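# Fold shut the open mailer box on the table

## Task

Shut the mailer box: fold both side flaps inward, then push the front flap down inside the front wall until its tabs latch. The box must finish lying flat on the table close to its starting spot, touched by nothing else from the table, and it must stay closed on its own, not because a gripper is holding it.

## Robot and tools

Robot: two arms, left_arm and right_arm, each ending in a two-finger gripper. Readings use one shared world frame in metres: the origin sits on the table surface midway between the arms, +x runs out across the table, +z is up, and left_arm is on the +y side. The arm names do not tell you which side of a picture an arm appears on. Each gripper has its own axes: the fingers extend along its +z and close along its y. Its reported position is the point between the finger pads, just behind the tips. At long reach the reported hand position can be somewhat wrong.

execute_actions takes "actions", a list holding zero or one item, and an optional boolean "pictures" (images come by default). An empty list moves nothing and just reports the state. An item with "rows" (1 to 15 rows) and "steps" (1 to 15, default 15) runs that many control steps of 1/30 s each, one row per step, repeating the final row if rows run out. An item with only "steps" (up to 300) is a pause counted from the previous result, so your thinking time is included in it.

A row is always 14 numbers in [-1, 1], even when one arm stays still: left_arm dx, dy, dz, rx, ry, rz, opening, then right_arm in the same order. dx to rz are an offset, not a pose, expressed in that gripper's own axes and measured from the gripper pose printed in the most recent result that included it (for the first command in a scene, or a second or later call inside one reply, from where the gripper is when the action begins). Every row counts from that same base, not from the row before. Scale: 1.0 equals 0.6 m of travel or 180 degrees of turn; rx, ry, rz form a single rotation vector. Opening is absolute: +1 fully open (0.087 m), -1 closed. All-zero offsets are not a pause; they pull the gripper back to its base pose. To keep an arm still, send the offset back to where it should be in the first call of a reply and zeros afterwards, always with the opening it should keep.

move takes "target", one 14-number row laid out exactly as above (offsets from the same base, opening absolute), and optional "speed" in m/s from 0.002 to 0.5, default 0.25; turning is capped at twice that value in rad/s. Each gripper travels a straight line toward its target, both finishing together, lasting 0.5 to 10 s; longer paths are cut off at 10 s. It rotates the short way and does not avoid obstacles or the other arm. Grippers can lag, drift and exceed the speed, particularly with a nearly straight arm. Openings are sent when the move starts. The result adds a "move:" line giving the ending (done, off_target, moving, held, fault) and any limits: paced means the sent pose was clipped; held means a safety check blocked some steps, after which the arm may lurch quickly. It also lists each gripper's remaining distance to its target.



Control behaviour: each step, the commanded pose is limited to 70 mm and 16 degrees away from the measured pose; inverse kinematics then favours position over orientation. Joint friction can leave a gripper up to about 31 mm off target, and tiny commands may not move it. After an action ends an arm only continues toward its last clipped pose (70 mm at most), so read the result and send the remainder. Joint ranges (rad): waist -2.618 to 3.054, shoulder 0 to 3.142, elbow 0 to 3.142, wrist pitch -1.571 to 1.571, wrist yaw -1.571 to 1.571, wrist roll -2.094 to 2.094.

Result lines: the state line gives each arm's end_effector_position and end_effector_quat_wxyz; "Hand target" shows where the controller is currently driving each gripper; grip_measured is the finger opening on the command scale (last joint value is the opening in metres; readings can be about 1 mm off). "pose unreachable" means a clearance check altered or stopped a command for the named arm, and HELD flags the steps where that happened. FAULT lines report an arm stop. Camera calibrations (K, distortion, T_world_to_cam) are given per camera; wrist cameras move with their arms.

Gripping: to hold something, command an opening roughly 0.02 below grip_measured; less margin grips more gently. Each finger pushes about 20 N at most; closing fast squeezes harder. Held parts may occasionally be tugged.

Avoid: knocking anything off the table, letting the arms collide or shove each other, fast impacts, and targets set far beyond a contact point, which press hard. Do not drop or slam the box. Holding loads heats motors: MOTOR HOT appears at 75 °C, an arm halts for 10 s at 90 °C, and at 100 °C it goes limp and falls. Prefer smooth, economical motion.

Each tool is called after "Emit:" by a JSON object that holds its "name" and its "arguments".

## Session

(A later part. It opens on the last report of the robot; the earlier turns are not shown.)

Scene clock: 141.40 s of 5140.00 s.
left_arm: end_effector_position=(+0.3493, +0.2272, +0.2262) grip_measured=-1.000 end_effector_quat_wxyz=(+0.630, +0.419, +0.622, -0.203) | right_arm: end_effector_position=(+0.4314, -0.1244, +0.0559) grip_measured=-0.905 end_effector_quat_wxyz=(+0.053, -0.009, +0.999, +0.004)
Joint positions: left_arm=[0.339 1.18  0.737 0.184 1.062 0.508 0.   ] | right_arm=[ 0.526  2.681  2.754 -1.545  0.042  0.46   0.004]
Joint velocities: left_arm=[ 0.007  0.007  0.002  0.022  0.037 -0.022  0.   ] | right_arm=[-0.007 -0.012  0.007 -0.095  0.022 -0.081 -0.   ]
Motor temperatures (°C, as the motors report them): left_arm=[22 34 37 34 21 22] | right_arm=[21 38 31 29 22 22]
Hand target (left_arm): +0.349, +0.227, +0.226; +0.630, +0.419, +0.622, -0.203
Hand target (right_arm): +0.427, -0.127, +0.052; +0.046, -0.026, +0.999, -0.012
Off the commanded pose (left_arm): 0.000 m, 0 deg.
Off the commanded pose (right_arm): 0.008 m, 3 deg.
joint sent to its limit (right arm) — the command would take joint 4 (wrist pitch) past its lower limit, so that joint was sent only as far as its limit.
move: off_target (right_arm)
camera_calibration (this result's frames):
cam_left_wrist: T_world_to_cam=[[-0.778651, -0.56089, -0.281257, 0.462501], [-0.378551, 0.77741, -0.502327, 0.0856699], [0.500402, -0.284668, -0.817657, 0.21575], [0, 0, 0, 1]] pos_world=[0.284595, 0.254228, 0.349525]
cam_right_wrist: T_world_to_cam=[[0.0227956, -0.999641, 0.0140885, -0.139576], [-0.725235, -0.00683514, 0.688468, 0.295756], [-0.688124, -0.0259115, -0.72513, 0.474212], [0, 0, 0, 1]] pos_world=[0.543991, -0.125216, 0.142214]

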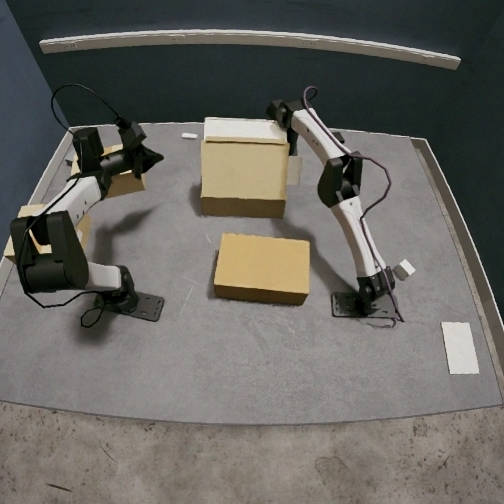

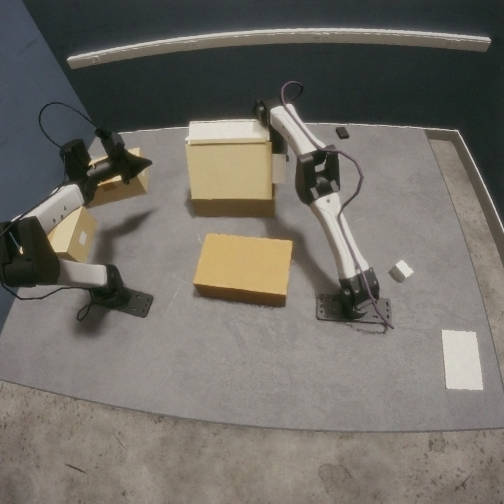

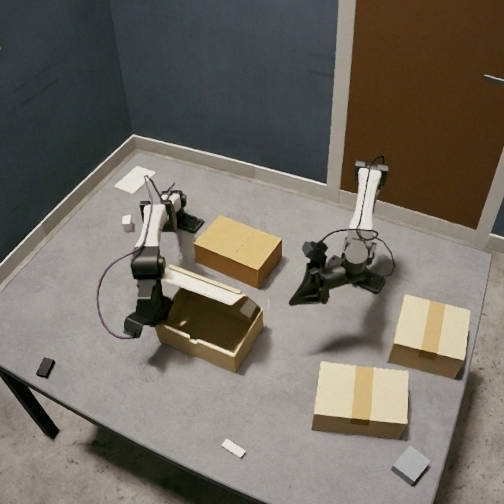

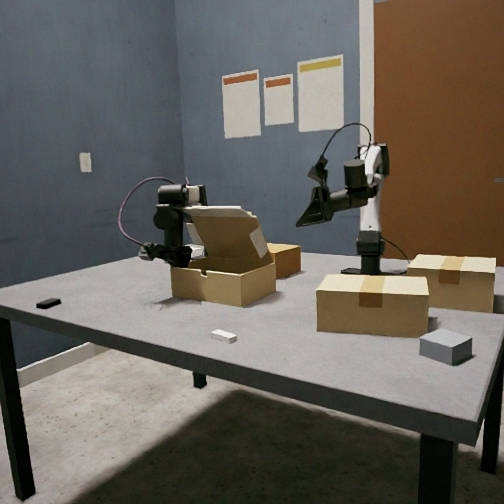

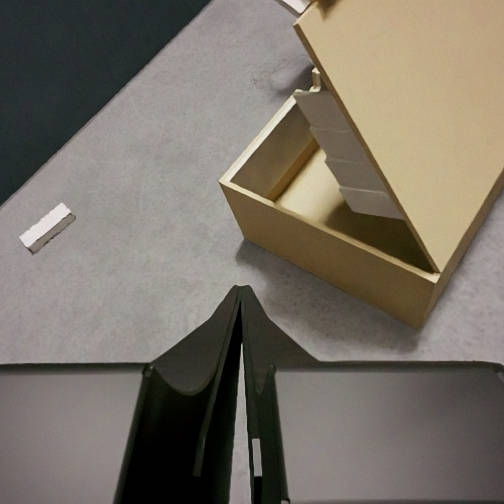

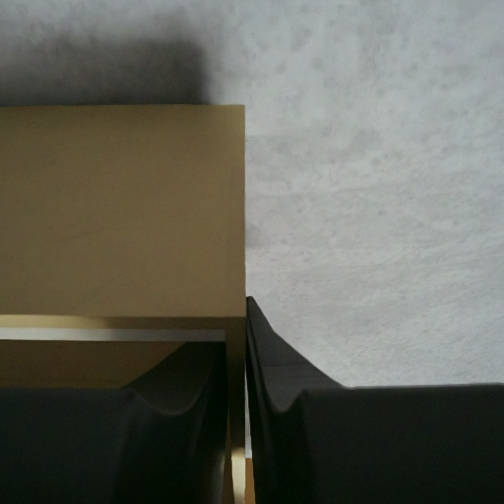

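Emit:
{"name": "move", "arguments": {"target": [0,0,0,0,0,0,-1, 0.065,0,0,0,0,-0.05,-1], "speed": 0.1}}

Emit:
{"name": "move", "arguments": {"target": [0.088,0.005,0.218,-0.148,0.46,-0.306,0.2, 0,0,0,0,0,0,-1], "speed": 0.3}}

Scene clock: 146.97 s of 5140.00 s.
left_arm: end_effector_position=(+0.3493, +0.2272, +0.2262) grip_measured=-1.000 end_effector_quat_wxyz=(+0.630, +0.419, +0.622, -0.203) | right_arm: end_effector_position=(+0.3948, -0.1236, +0.0545) grip_measured=-0.905 end_effector_quat_wxyz=(+0.051, -0.070, +0.996, +0.009)
Joint positions: left_arm=[0.339 1.18  0.737 0.184 1.062 0.508 0.   ] | right_arm=[ 0.567  2.4    2.22  -1.292  0.029  0.38   0.004]
Joint velocities: left_arm=[-0.002  0.012 -0.002 -0.007  0.007 -0.007  0.   ] | right_arm=[ 0.002 -0.012 -0.027  0.022 -0.095 -0.081  0.001]
Motor temperatures (°C, as the motors report them): left_arm=[22 33 37 34 21 22] | right_arm=[21 40 32 28 22 22]
Hand target (left_arm): +0.349, +0.227, +0.226; +0.630, +0.419, +0.622, -0.203
Hand target (right_arm): +0.392, -0.125, +0.051; +0.052, -0.088, +0.995, -0.001
Off the commanded pose (left_arm): 0.000 m, 0 deg.
Off the commanded pose (right_arm): 0.004 m, 2 deg.
After step 90, 1.40 s passed at rest.
move: done
camera_calibration (this result's frames):
cam_left_wrist: T_world_to_cam=[[-0.778651, -0.56089, -0.281257, 0.462501], [-0.378551, 0.77741, -0.502327, 0.0856699], [0.500402, -0.284668, -0.817657, 0.21575], [0, 0, 0, 1]] pos_world=[0.284595, 0.254228, 0.349525]
cam_right_wrist: T_world_to_cam=[[0.14448, -0.989453, 0.0103958, -0.184429], [-0.715976, -0.0972833, 0.691313, 0.255222], [-0.683011, -0.107324, -0.72248, 0.43583], [0, 0, 0, 1]] pos_world=[0.507056, -0.11088, 0.140357]

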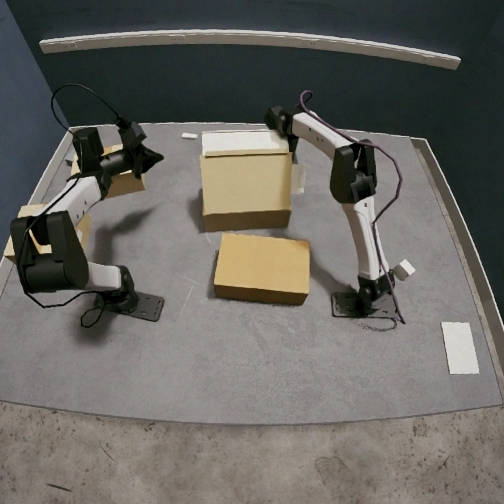

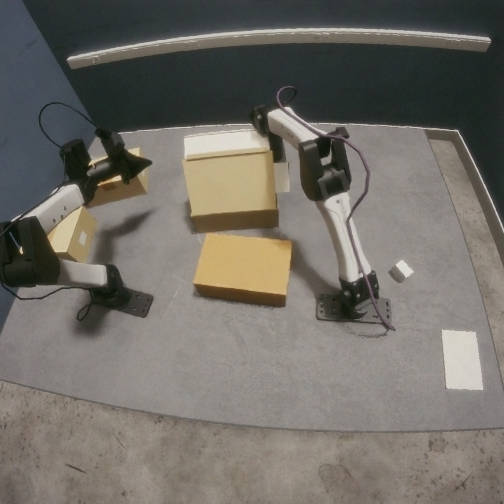

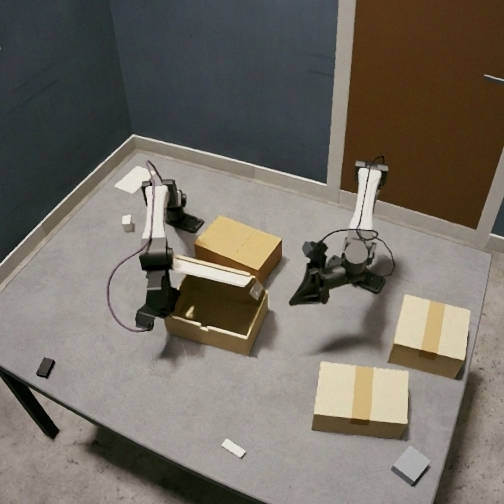

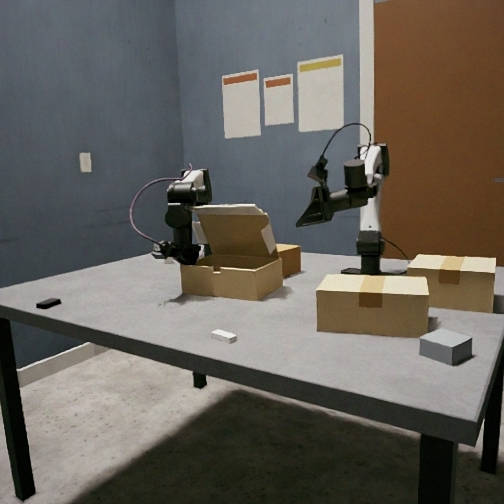

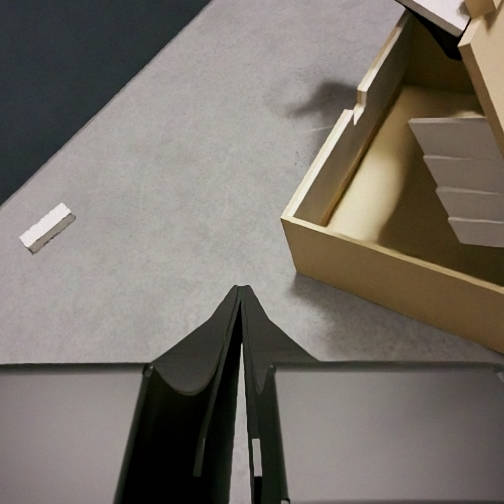

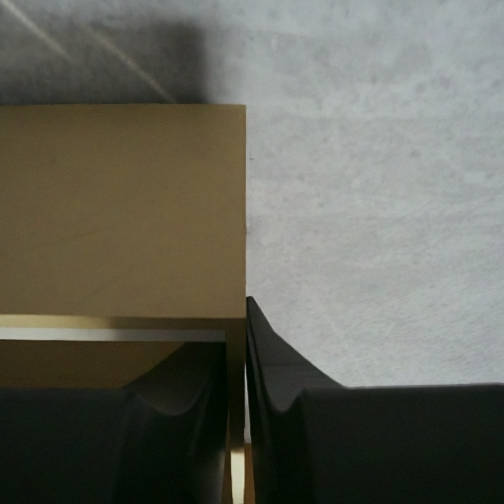

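Scene clock: 150.53 s of 5140.00 s.
left_arm: end_effector_position=(+0.4416, +0.1430, +0.1634) grip_measured=+0.200 end_effector_quat_wxyz=(+0.132, -0.002, +0.989, -0.066) | right_arm: end_effector_position=(+0.3947, -0.1234, +0.0545) grip_measured=-0.905 end_effector_quat_wxyz=(+0.051, -0.070, +0.996, +0.009)
Joint positions: left_arm=[-0.156  2.414  2.687 -1.549  0.041 -0.334  0.052] | right_arm=[ 0.567  2.4    2.22  -1.292  0.027  0.38   0.004]
Joint velocities: left_arm=[-0.017 -0.007 -0.012  0.037  0.007 -0.139  0.   ] | right_arm=[ 0.002 -0.007 -0.012 -0.007  0.007  0.081 -0.   ]
Motor temperatures (°C, as the motors report them): left_arm=[22 34 38 33 21 22] | right_arm=[21 40 32 28 22 22]
Hand target (left_arm): +0.438, +0.141, +0.157; +0.117, -0.004, +0.991, -0.063
Hand target (right_arm): +0.395, -0.124, +0.055; +0.051, -0.070, +0.996, +0.009
Off the commanded pose (left_arm): 0.004 m, 17 deg; orientation clipped at the last step of the last action.
Off the commanded pose (right_arm): 0.000 m, 0 deg.
joint sent to its limit (left arm) — the command would take joint 4 (wrist pitch) past its lower limit, so that joint was sent only as far as its limit.
move: off_target (left_arm); limits=paced
camera_calibration (this result's frames):
cam_left_wrist: T_world_to_cam=[[-0.0215958, -0.990748, 0.133989, 0.128754], [-0.811981, 0.0955712, 0.575806, 0.267302], [-0.583284, -0.0963612, -0.806532, 0.544064], [0, 0, 0, 1]] pos_world=[0.537168, 0.154443, 0.267639]
cam_right_wrist: T_world_to_cam=[[0.144598, -0.989446, 0.00933684, -0.18423], [-0.715573, -0.0980473, 0.691623, 0.254888], [-0.683409, -0.106688, -0.722198, 0.436008], [0, 0, 0, 1]] pos_world=[0.507002, -0.110778, 0.140318]

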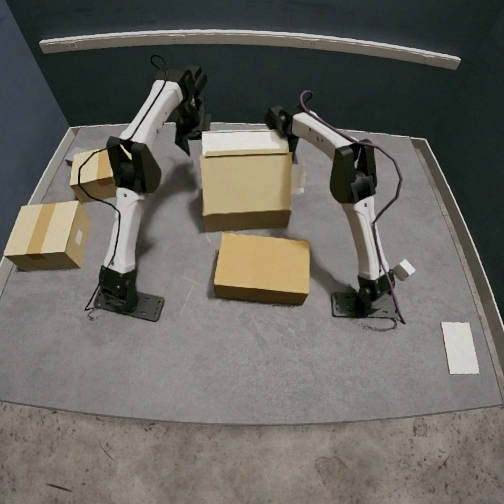

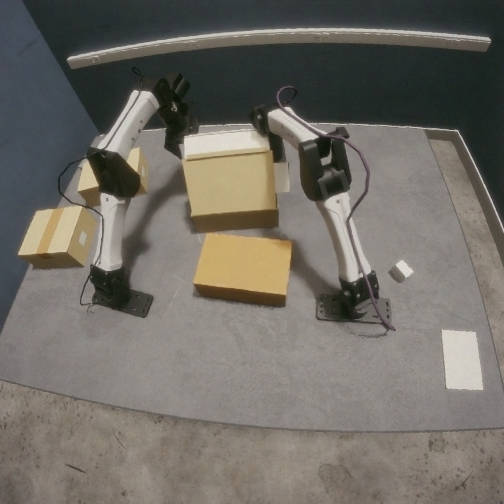

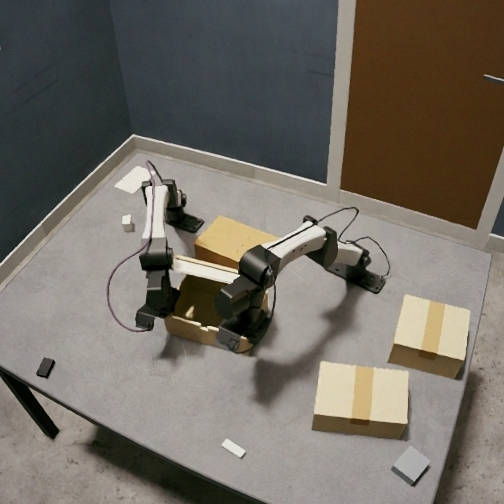

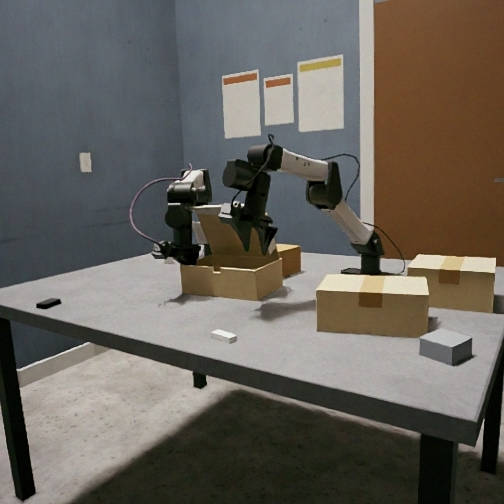

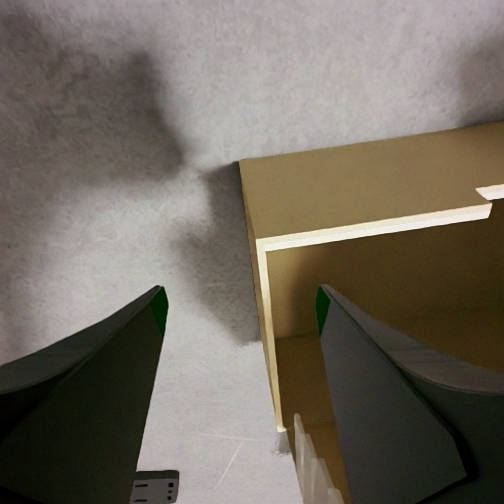

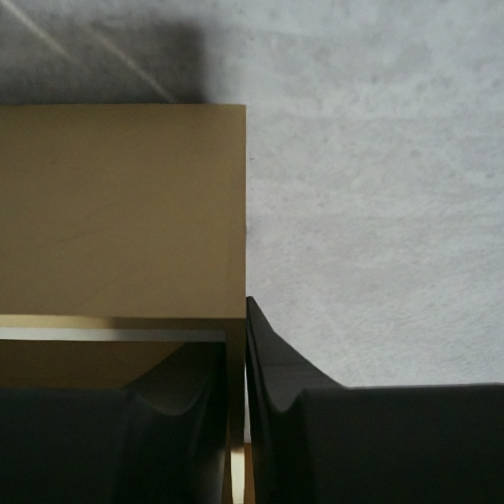

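Emit:
{"name": "move", "arguments": {"target": [0.11,0.01,0.052,-0.045,0.063,-0.023,0.2, -0.015,0.045,0,0,0,0,-1], "speed": 0.1}}

Scene clock: 155.43 s of 5140.00 s.
left_arm: end_effector_position=(+0.3882, +0.1445, +0.1189) grip_measured=+0.200 end_effector_quat_wxyz=(+0.029, -0.042, +0.999, -0.007) | right_arm: end_effector_position=(+0.4002, -0.0998, +0.0557) grip_measured=-0.905 end_effector_quat_wxyz=(+0.049, -0.074, +0.996, +0.010)
Joint positions: left_arm=[-0.203  2.323  2.34  -1.528 -0.012 -0.454  0.052] | right_arm=[ 0.602  2.525  2.451 -1.401  0.028  0.408  0.004]
Joint velocities: left_arm=[-0.002 -0.037  0.017 -0.066 -0.051 -0.022  0.   ] | right_arm=[ 0.007 -0.017  0.012 -0.022 -0.051 -0.051 -0.001]
Motor temperatures (°C, as the motors report them): left_arm=[22 36 37 32 21 22] | right_arm=[21 41 32 28 22 22]
Hand target (left_arm): +0.386, +0.142, +0.116; +0.029, -0.042, +0.999, -0.003
Hand target (right_arm): +0.400, -0.095, +0.056; +0.051, -0.070, +0.996, +0.010
Off the commanded pose (left_arm): 0.004 m, 1 deg.
Off the commanded pose (right_arm): 0.004 m, 0 deg.
After step 90, 0.30 s passed at rest.
move: done
camera_calibration (this result's frames):
cam_left_wrist: T_world_to_cam=[[0.0750234, -0.996997, 0.0191712, 0.112111], [-0.673995, -0.03653, 0.737832, 0.195692], [-0.734916, -0.0682759, -0.674712, 0.516301], [0, 0, 0, 1]] pos_world=[0.502922, 0.154174, 0.201818]
cam_right_wrist: T_world_to_cam=[[0.151527, -0.98842, 0.00811771, -0.164315], [-0.712442, -0.103519, 0.694054, 0.258434], [-0.685176, -0.110952, -0.719877, 0.443241], [0, 0, 0, 1]] pos_world=[0.512716, -0.0864813, 0.141046]

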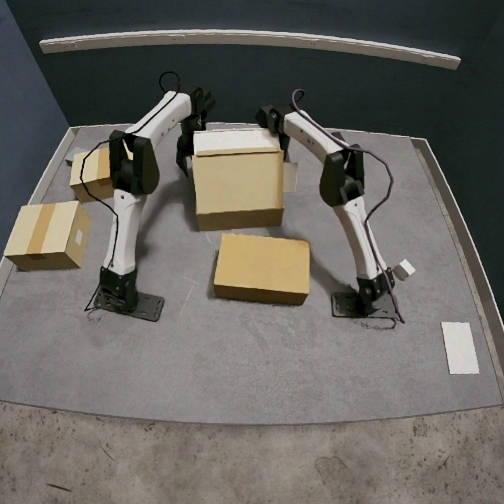

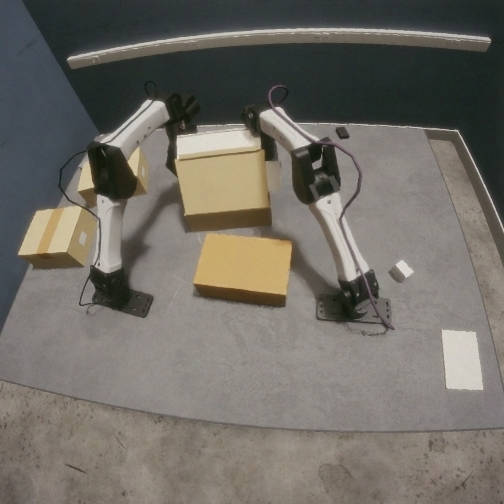

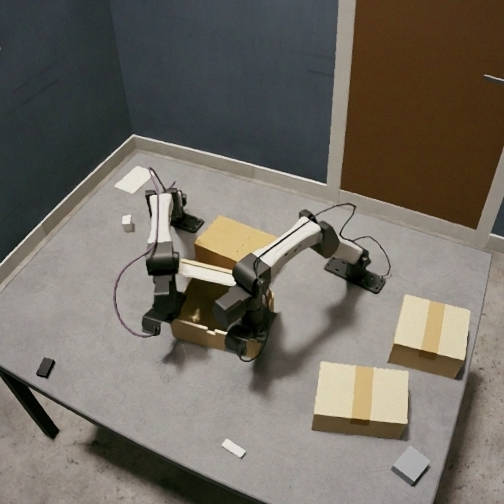

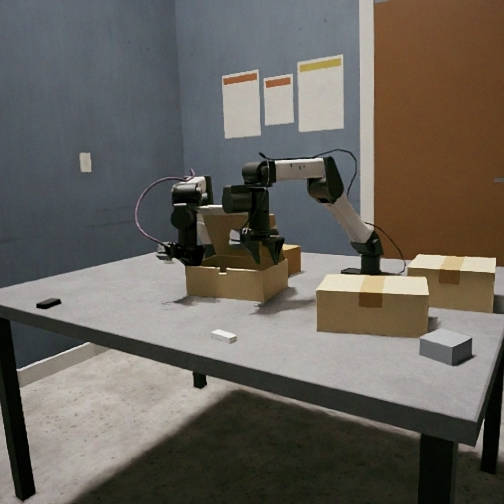

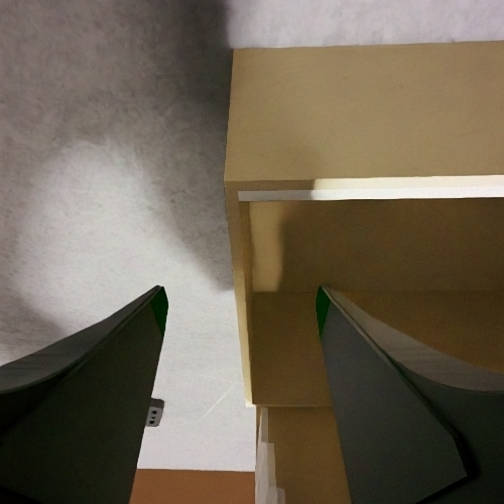

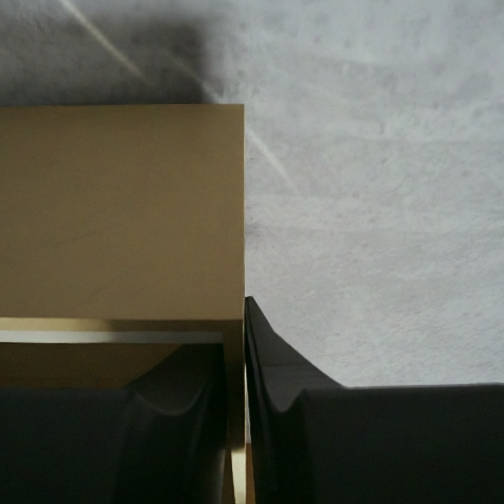

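Box at its original pose. Left descends and grips; right releases.

Emit:
{"name": "move", "arguments": {"target": [0,0,0.1,0,0,0,0.2, 0,0,0,0,0,0,-1], "speed": 0.1}}

Emit:
{"name": "move", "arguments": {"target": [0,0,0,0,0,0,-1, 0,0,0,0,0,0,-0.3]}}

Emit:
{"name": "move", "arguments": {"target": [0,0,0,0,0,0,-1, -0.03,0,-0.13,0,0,0,-0.3], "speed": 0.15}}

Emit:
{"name": "move", "arguments": {"target": [0,0,0,0,0,0,-1, 0,-0.25,-0.05,0,0,0,-1], "speed": 0.2}}

Scene clock: 159.67 s of 5140.00 s.
left_arm: end_effector_position=(+0.3869, +0.1445, +0.0683) grip_measured=+0.200 end_effector_quat_wxyz=(+0.022, -0.041, +0.999, -0.005) | right_arm: end_effector_position=(+0.4002, -0.0999, +0.0557) grip_measured=-0.905 end_effector_quat_wxyz=(+0.049, -0.073, +0.996, +0.010)
Joint positions: left_arm=[-0.203  2.295  2.087 -1.319 -0.009 -0.454  0.052] | right_arm=[ 0.602  2.525  2.452 -1.402  0.028  0.409  0.004]
Joint velocities: left_arm=[ 0.017 -0.002  0.002 -0.007 -0.037  0.007 -0.   ] | right_arm=[ 0.002 -0.012 -0.002 -0.095  0.037  0.11  -0.   ]
Motor temperatures (°C, as the motors report them): left_arm=[22 38 37 32 21 22] | right_arm=[21 42 32 28 22 22]
Hand target (left_arm): +0.392, +0.144, +0.059; +0.029, -0.042, +0.999, -0.006
Hand target (right_arm): +0.400, -0.100, +0.056; +0.049, -0.074, +0.996, +0.010
Off the commanded pose (left_arm): 0.011 m, 1 deg.
Off the commanded pose (right_arm): 0.000 m, 0 deg.
After step 90, 0.27 s passed at rest.
move: off_target (left_arm)
camera_calibration (this result's frames):
cam_left_wrist: T_world_to_cam=[[0.0743912, -0.997119, 0.0147913, 0.113779], [-0.662486, -0.0383283, 0.748093, 0.227241], [-0.745371, -0.0654506, -0.663429, 0.484069], [0, 0, 0, 1]] pos_world=[0.502891, 0.153844, 0.149465]
cam_right_wrist: T_world_to_cam=[[0.150742, -0.988536, 0.0085417, -0.164087], [-0.712424, -0.102639, 0.694202, 0.258481], [-0.685368, -0.110731, -0.719729, 0.443325], [0, 0, 0, 1]] pos_world=[0.512724, -0.0865862, 0.141038]

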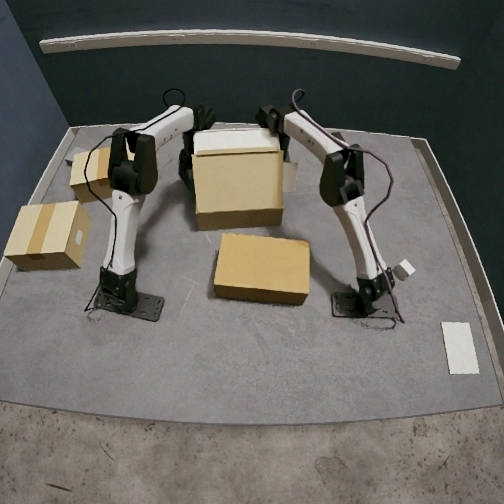

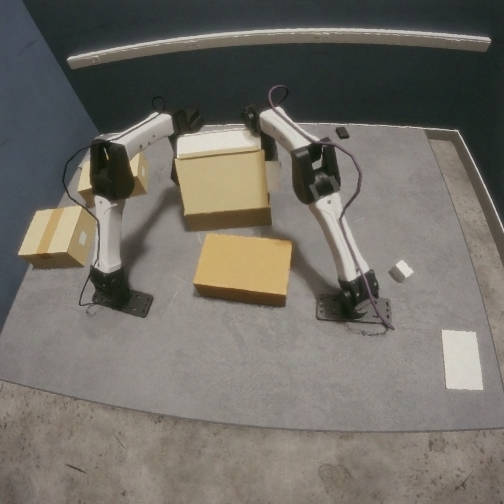

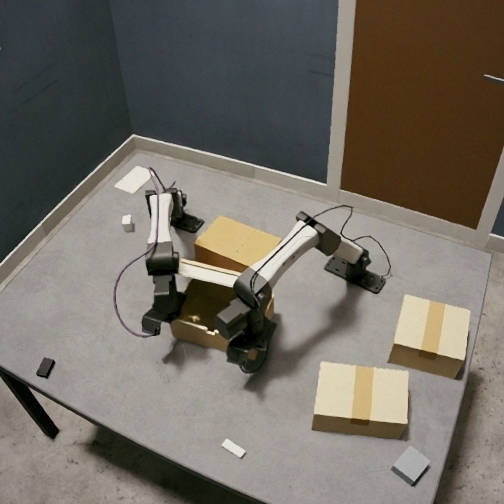

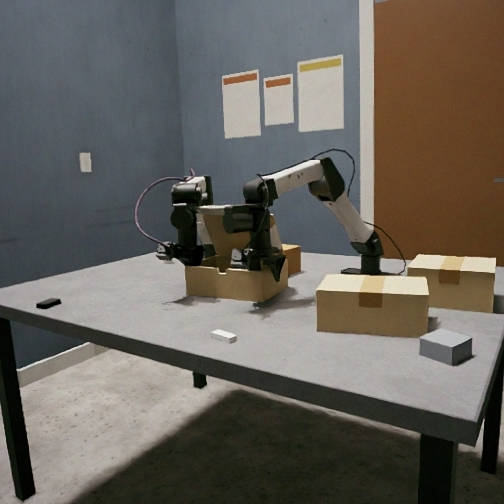

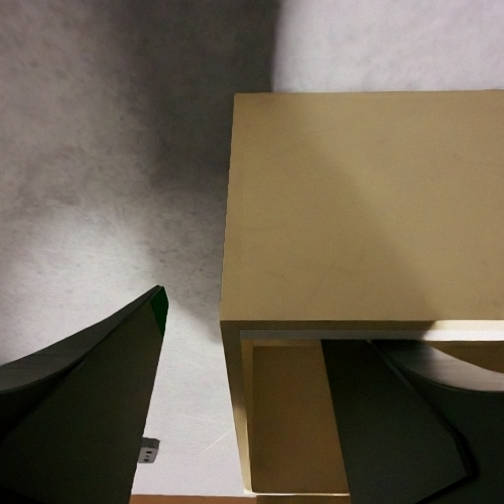

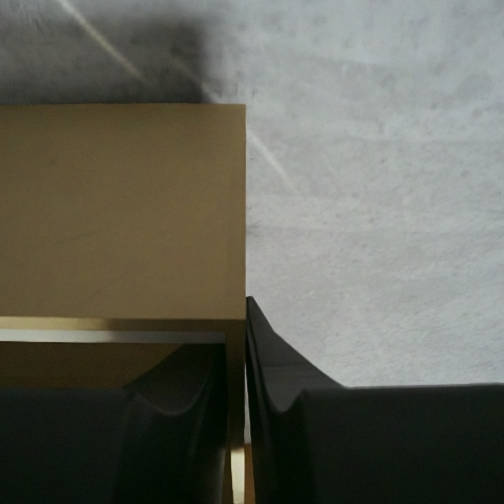

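Scene clock: 160.17 s of 5140.00 s.
left_arm: end_effector_position=(+0.3869, +0.1447, +0.0683) grip_measured=-0.942 end_effector_quat_wxyz=(+0.022, -0.041, +0.999, -0.004) | right_arm: end_effector_position=(+0.4002, -0.0999, +0.0557) grip_measured=-0.300 end_effector_quat_wxyz=(+0.049, -0.073, +0.996, +0.010)
Joint positions: left_arm=[-0.203  2.295  2.087 -1.32  -0.01  -0.454  0.003] | right_arm=[ 0.602  2.525  2.452 -1.402  0.028  0.409  0.031]
Joint velocities: left_arm=[ 0.012 -0.007  0.002  0.022  0.022  0.022 -0.001] | right_arm=[-0.017  0.012  0.002 -0.066  0.081 -0.081  0.   ]
Motor temperatures (°C, as the motors report them): left_arm=[22 38 37 32 21 22] | right_arm=[21 42 32 28 22 22]
Hand target (left_arm): +0.387, +0.145, +0.068; +0.022, -0.041, +0.999, -0.005
Hand target (right_arm): +0.400, -0.100, +0.056; +0.049, -0.073, +0.996, +0.010
Off the commanded pose (left_arm): 0.000 m, 0 deg.
Off the commanded pose (right_arm): 0.000 m, 0 deg.
move: done
camera_calibration (this result's frames):
cam_left_wrist: T_world_to_cam=[[0.0744396, -0.997133, 0.0135954, 0.114067], [-0.662529, -0.0392616, 0.748007, 0.227404], [-0.745328, -0.0646887, -0.663552, 0.483948], [0, 0, 0, 1]] pos_world=[0.50287, 0.153974, 0.149474]
cam_right_wrist: T_world_to_cam=[[0.150742, -0.988536, 0.0085417, -0.164087], [-0.712424, -0.102639, 0.694202, 0.258481], [-0.685368, -0.110731, -0.719729, 0.443325], [0, 0, 0, 1]] pos_world=[0.512724, -0.0865862, 0.141038]

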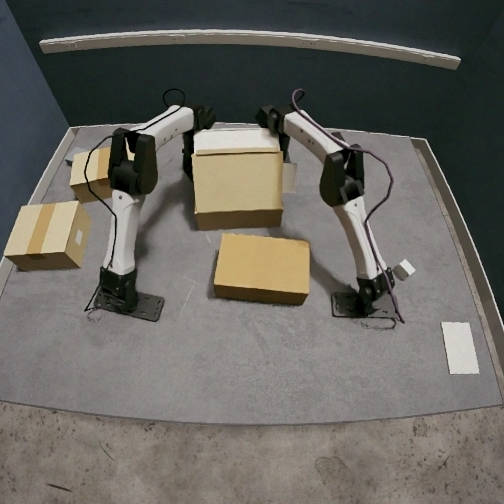

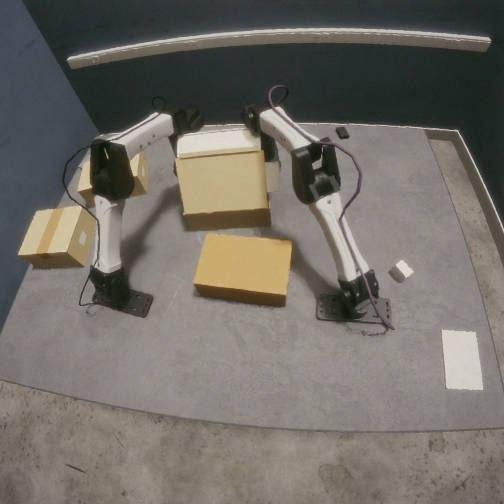

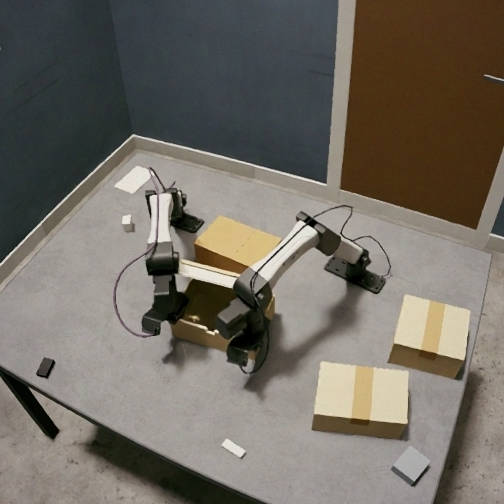

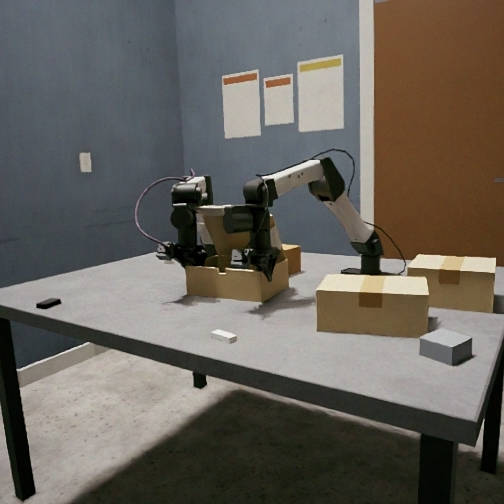

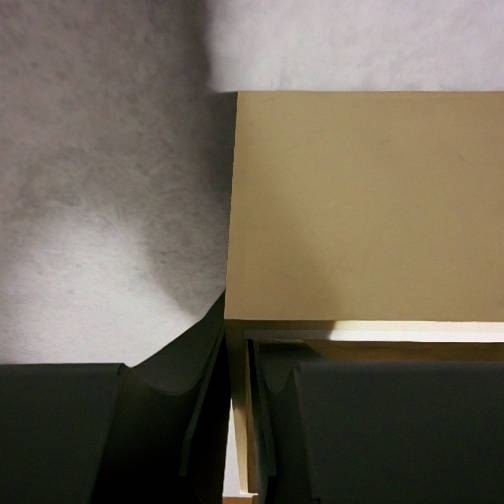

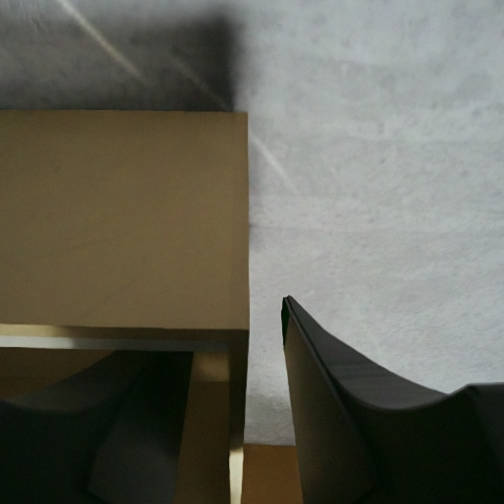

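Scene clock: 161.13 s of 5140.00 s.
left_arm: end_effector_position=(+0.3869, +0.1447, +0.0683) grip_measured=-0.942 end_effector_quat_wxyz=(+0.022, -0.041, +0.999, -0.004) | right_arm: end_effector_position=(+0.4093, -0.0959, +0.1215) grip_measured=-0.300 end_effector_quat_wxyz=(+0.102, -0.071, +0.992, +0.037)
Joint positions: left_arm=[-0.203  2.295  2.087 -1.32  -0.01  -0.454  0.003] | right_arm=[ 0.599  2.526  2.727 -1.557  0.028  0.409  0.031]
Joint velocities: left_arm=[-0.007 -0.022  0.002 -0.11  -0.022  0.037 -0.   ] | right_arm=[-0.017 -0.007  0.007 -0.022  0.037 -0.022 -0.   ]
Motor temperatures (°C, as the motors report them): left_arm=[22 38 37 31 21 22] | right_arm=[21 42 32 28 22 22]
Hand target (left_arm): +0.387, +0.145, +0.068; +0.022, -0.041, +0.999, -0.004
Hand target (right_arm): +0.409, -0.100, +0.134; +0.110, -0.070, +0.991, +0.043
Off the commanded pose (left_arm): 0.000 m, 0 deg.
Off the commanded pose (right_arm): 0.014 m, 7 deg.
joint sent to its limit (right arm) — the command would take joint 4 (wrist pitch) past its lower limit, so that joint was sent only as far as its limit.
move: off_target (right_arm)
camera_calibration (this result's frames):
cam_left_wrist: T_world_to_cam=[[0.0744252, -0.997129, 0.0139392, 0.113988], [-0.662426, -0.038985, 0.748112, 0.227293], [-0.745421, -0.0649121, -0.663426, 0.483989], [0, 0, 0, 1]] pos_world=[0.502857, 0.153938, 0.149461]
cam_right_wrist: T_world_to_cam=[[0.149275, -0.988033, -0.0388408, -0.155716], [-0.77946, -0.141751, 0.610203, 0.253556], [-0.608407, -0.060813, -0.791292, 0.479371], [0, 0, 0, 1]] pos_world=[0.512534, -0.0887583, 0.218554]

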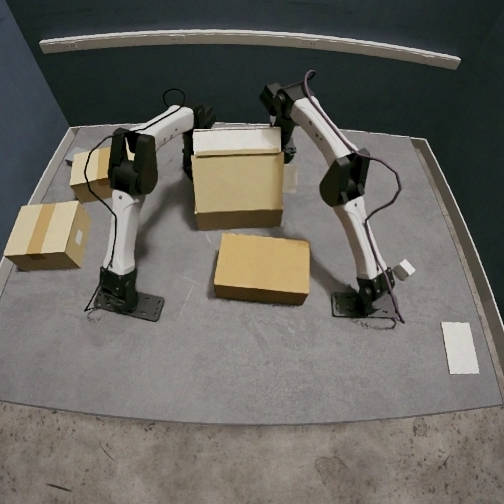

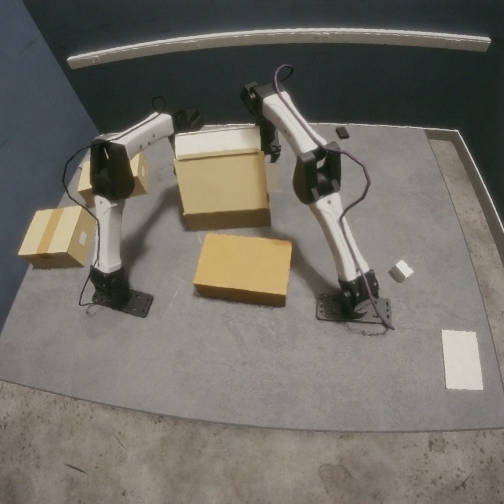

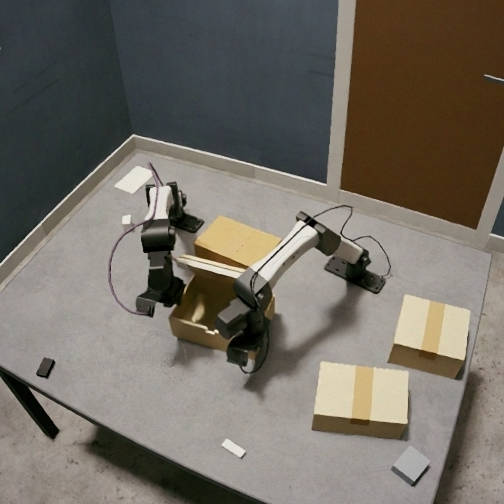

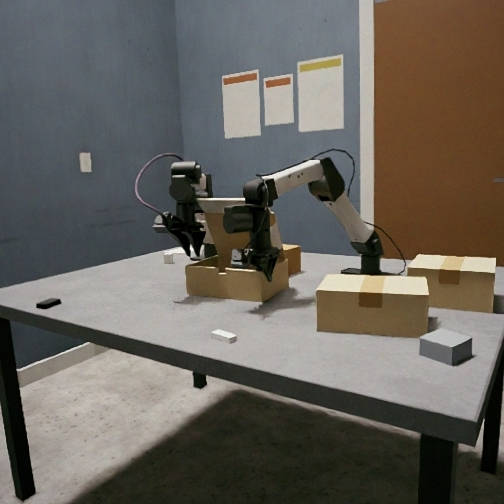

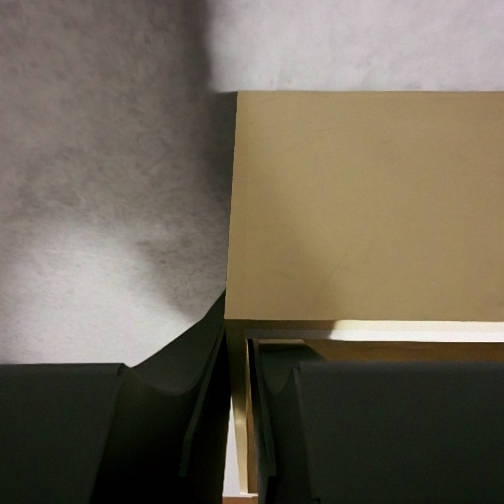

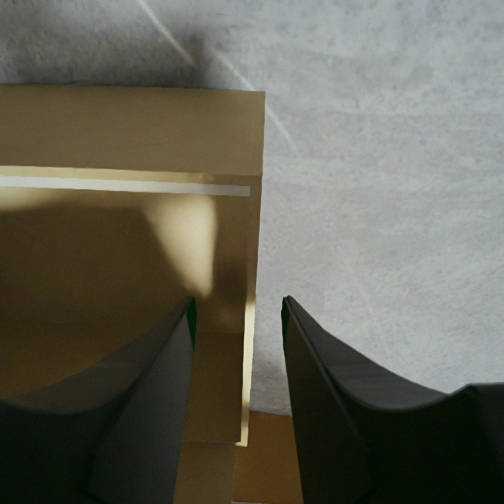

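Scene clock: 162.47 s of 5140.00 s.
left_arm: end_effector_position=(+0.3869, +0.1447, +0.0683) grip_measured=-0.942 end_effector_quat_wxyz=(+0.022, -0.041, +0.999, -0.004) | right_arm: end_effector_position=(+0.4228, -0.2492, +0.1352) grip_measured=-0.985 end_effector_quat_wxyz=(+0.090, -0.062, +0.994, +0.033)
Joint positions: left_arm=[-0.203  2.295  2.087 -1.32  -0.01  -0.454  0.003] | right_arm=[ 0.277  2.218  2.234 -1.398 -0.034  0.111  0.001]
Joint velocities: left_arm=[-0.002  0.007  0.007 -0.037 -0.022  0.037 -0.001] | right_arm=[-0.007  0.002 -0.012 -0.022 -0.081  0.007  0.   ]
Motor temperatures (°C, as the motors report them): left_arm=[22 39 37 31 21 22] | right_arm=[21 43 32 28 22 22]
Hand target (left_arm): +0.387, +0.145, +0.068; +0.022, -0.041, +0.999, -0.004
Hand target (right_arm): +0.423, -0.246, +0.141; +0.102, -0.071, +0.992, +0.039
Off the commanded pose (left_arm): 0.000 m, 0 deg.
Off the commanded pose (right_arm): 0.008 m, 2 deg.
move: done
camera_calibration (this result's frames):
cam_left_wrist: T_world_to_cam=[[0.0744252, -0.997129, 0.0139392, 0.113988], [-0.662426, -0.038985, 0.748112, 0.227293], [-0.745421, -0.0649121, -0.663426, 0.483989], [0, 0, 0, 1]] pos_world=[0.502857, 0.153938, 0.149461]
cam_right_wrist: T_world_to_cam=[[0.130633, -0.990871, -0.0333261, -0.302261], [-0.766544, -0.122262, 0.630447, 0.230672], [-0.628765, -0.0568113, -0.775517, 0.496611], [0, 0, 0, 1]] pos_world=[0.528557, -0.243086, 0.229631]

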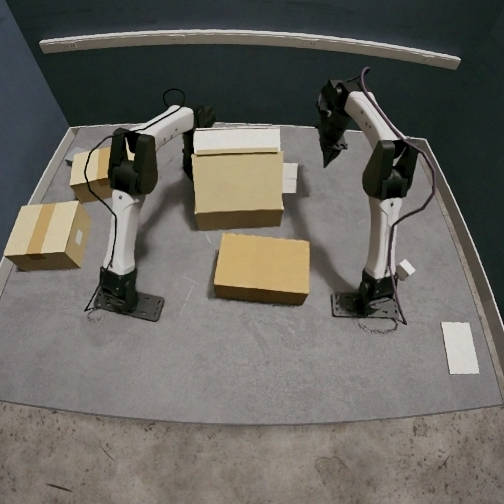

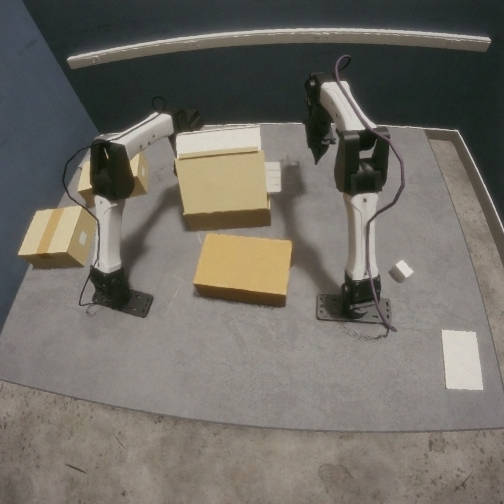

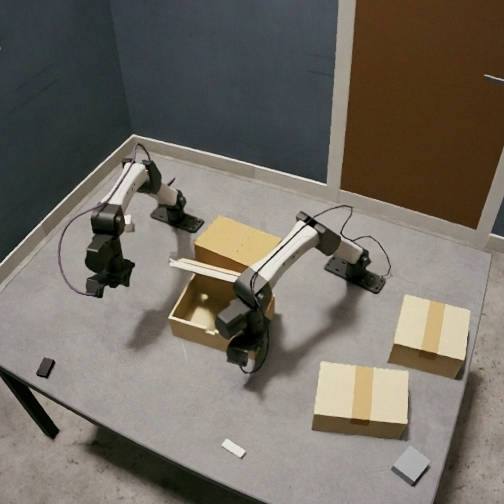

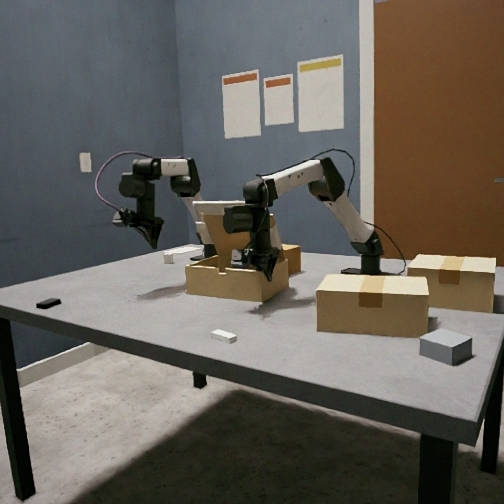

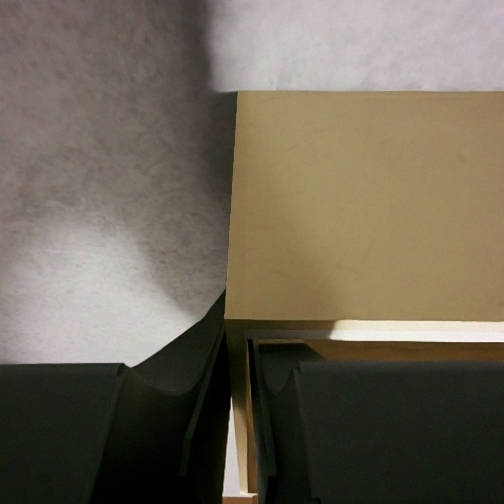

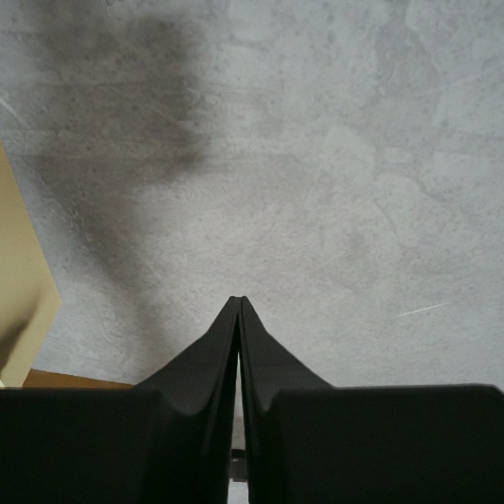

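Emit:
{"name": "move", "arguments": {"target": [0,0,0,0,0,0,-1, 0.238,0.208,-0.143,-0.127,-0.402,-0.269,-1], "speed": 0.3}}

Scene clock: 172.73 s of 5140.00 s.
left_arm: end_effector_position=(+0.3869, +0.1447, +0.0683) grip_measured=-0.942 end_effector_quat_wxyz=(+0.022, -0.041, +0.999, -0.004) | right_arm: end_effector_position=(+0.2577, -0.1486, +0.1921) grip_measured=-0.985 end_effector_quat_wxyz=(+0.623, -0.418, +0.632, +0.193)
Joint positions: left_arm=[-0.203  2.295  2.087 -1.32  -0.01  -0.454  0.003] | right_arm=[ 0.619  0.81   0.429  0.223 -0.308 -0.332  0.001]
Joint velocities: left_arm=[ 0.002 -0.022 -0.007  0.066 -0.125 -0.022 -0.   ] | right_arm=[-0.007  0.007 -0.002 -0.007  0.007 -0.037 -0.001]
Motor temperatures (°C, as the motors report them): left_arm=[22 42 37 30 21 22] | right_arm=[21 43 32 29 22 22]
Hand target (left_arm): +0.387, +0.145, +0.068; +0.022, -0.041, +0.999, -0.004
Hand target (right_arm): +0.254, -0.147, +0.193; +0.630, -0.423, +0.621, +0.195
Off the commanded pose (left_arm): 0.000 m, 0 deg.
Off the commanded pose (right_arm): 0.010 m, 2 deg.
After step 90, 3.90 s passed at rest.
move: done
camera_calibration (this result's frames):
cam_left_wrist: T_world_to_cam=[[0.0744252, -0.997129, 0.0139392, 0.113988], [-0.662426, -0.038985, 0.748112, 0.227293], [-0.745421, -0.0649121, -0.663426, 0.483989], [0, 0, 0, 1]] pos_world=[0.502857, 0.153938, 0.149461]
cam_right_wrist: T_world_to_cam=[[0.755898, -0.589315, 0.285177, -0.341661], [-0.404446, -0.762872, -0.504431, 0.110029], [0.514822, 0.26596, -0.814999, 0.203443], [0, 0, 0, 1]] pos_world=[0.198025, -0.171516, 0.318742]

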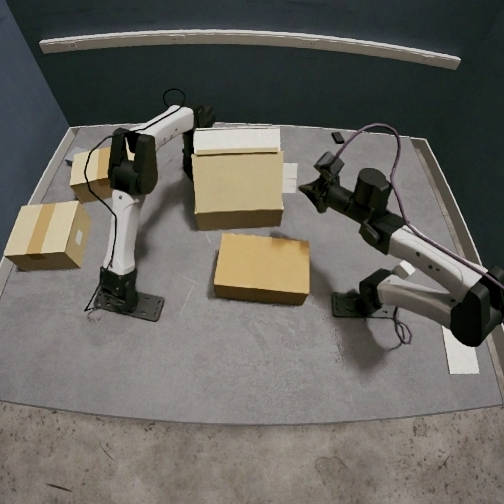

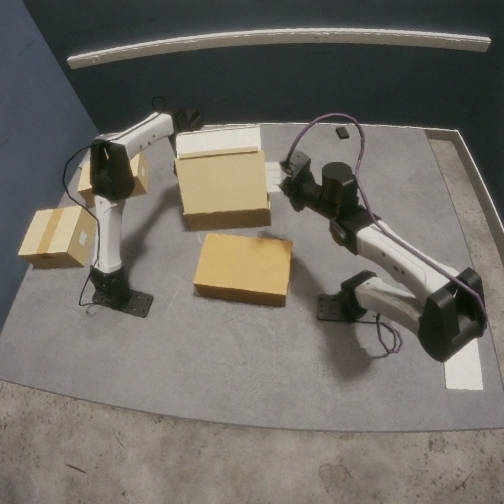

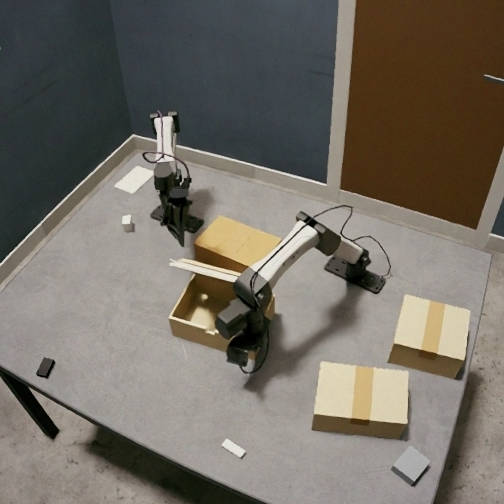

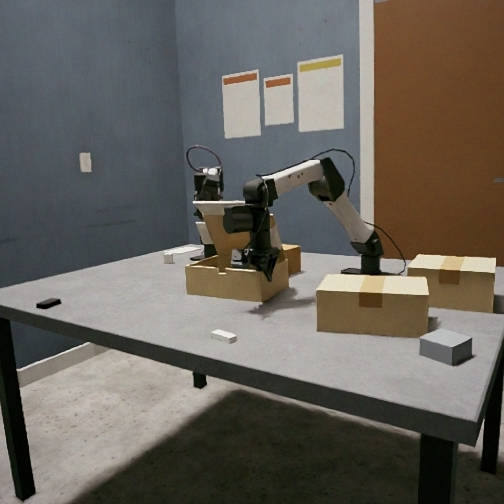

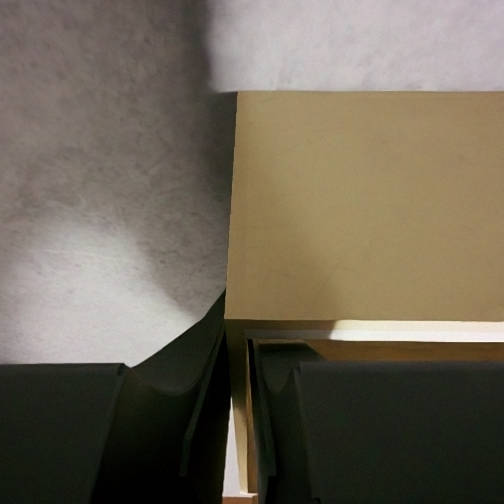

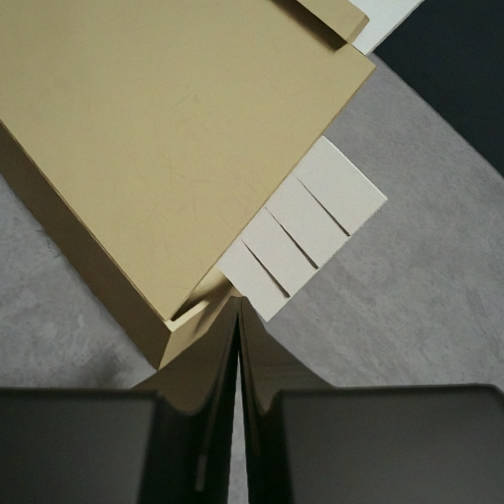

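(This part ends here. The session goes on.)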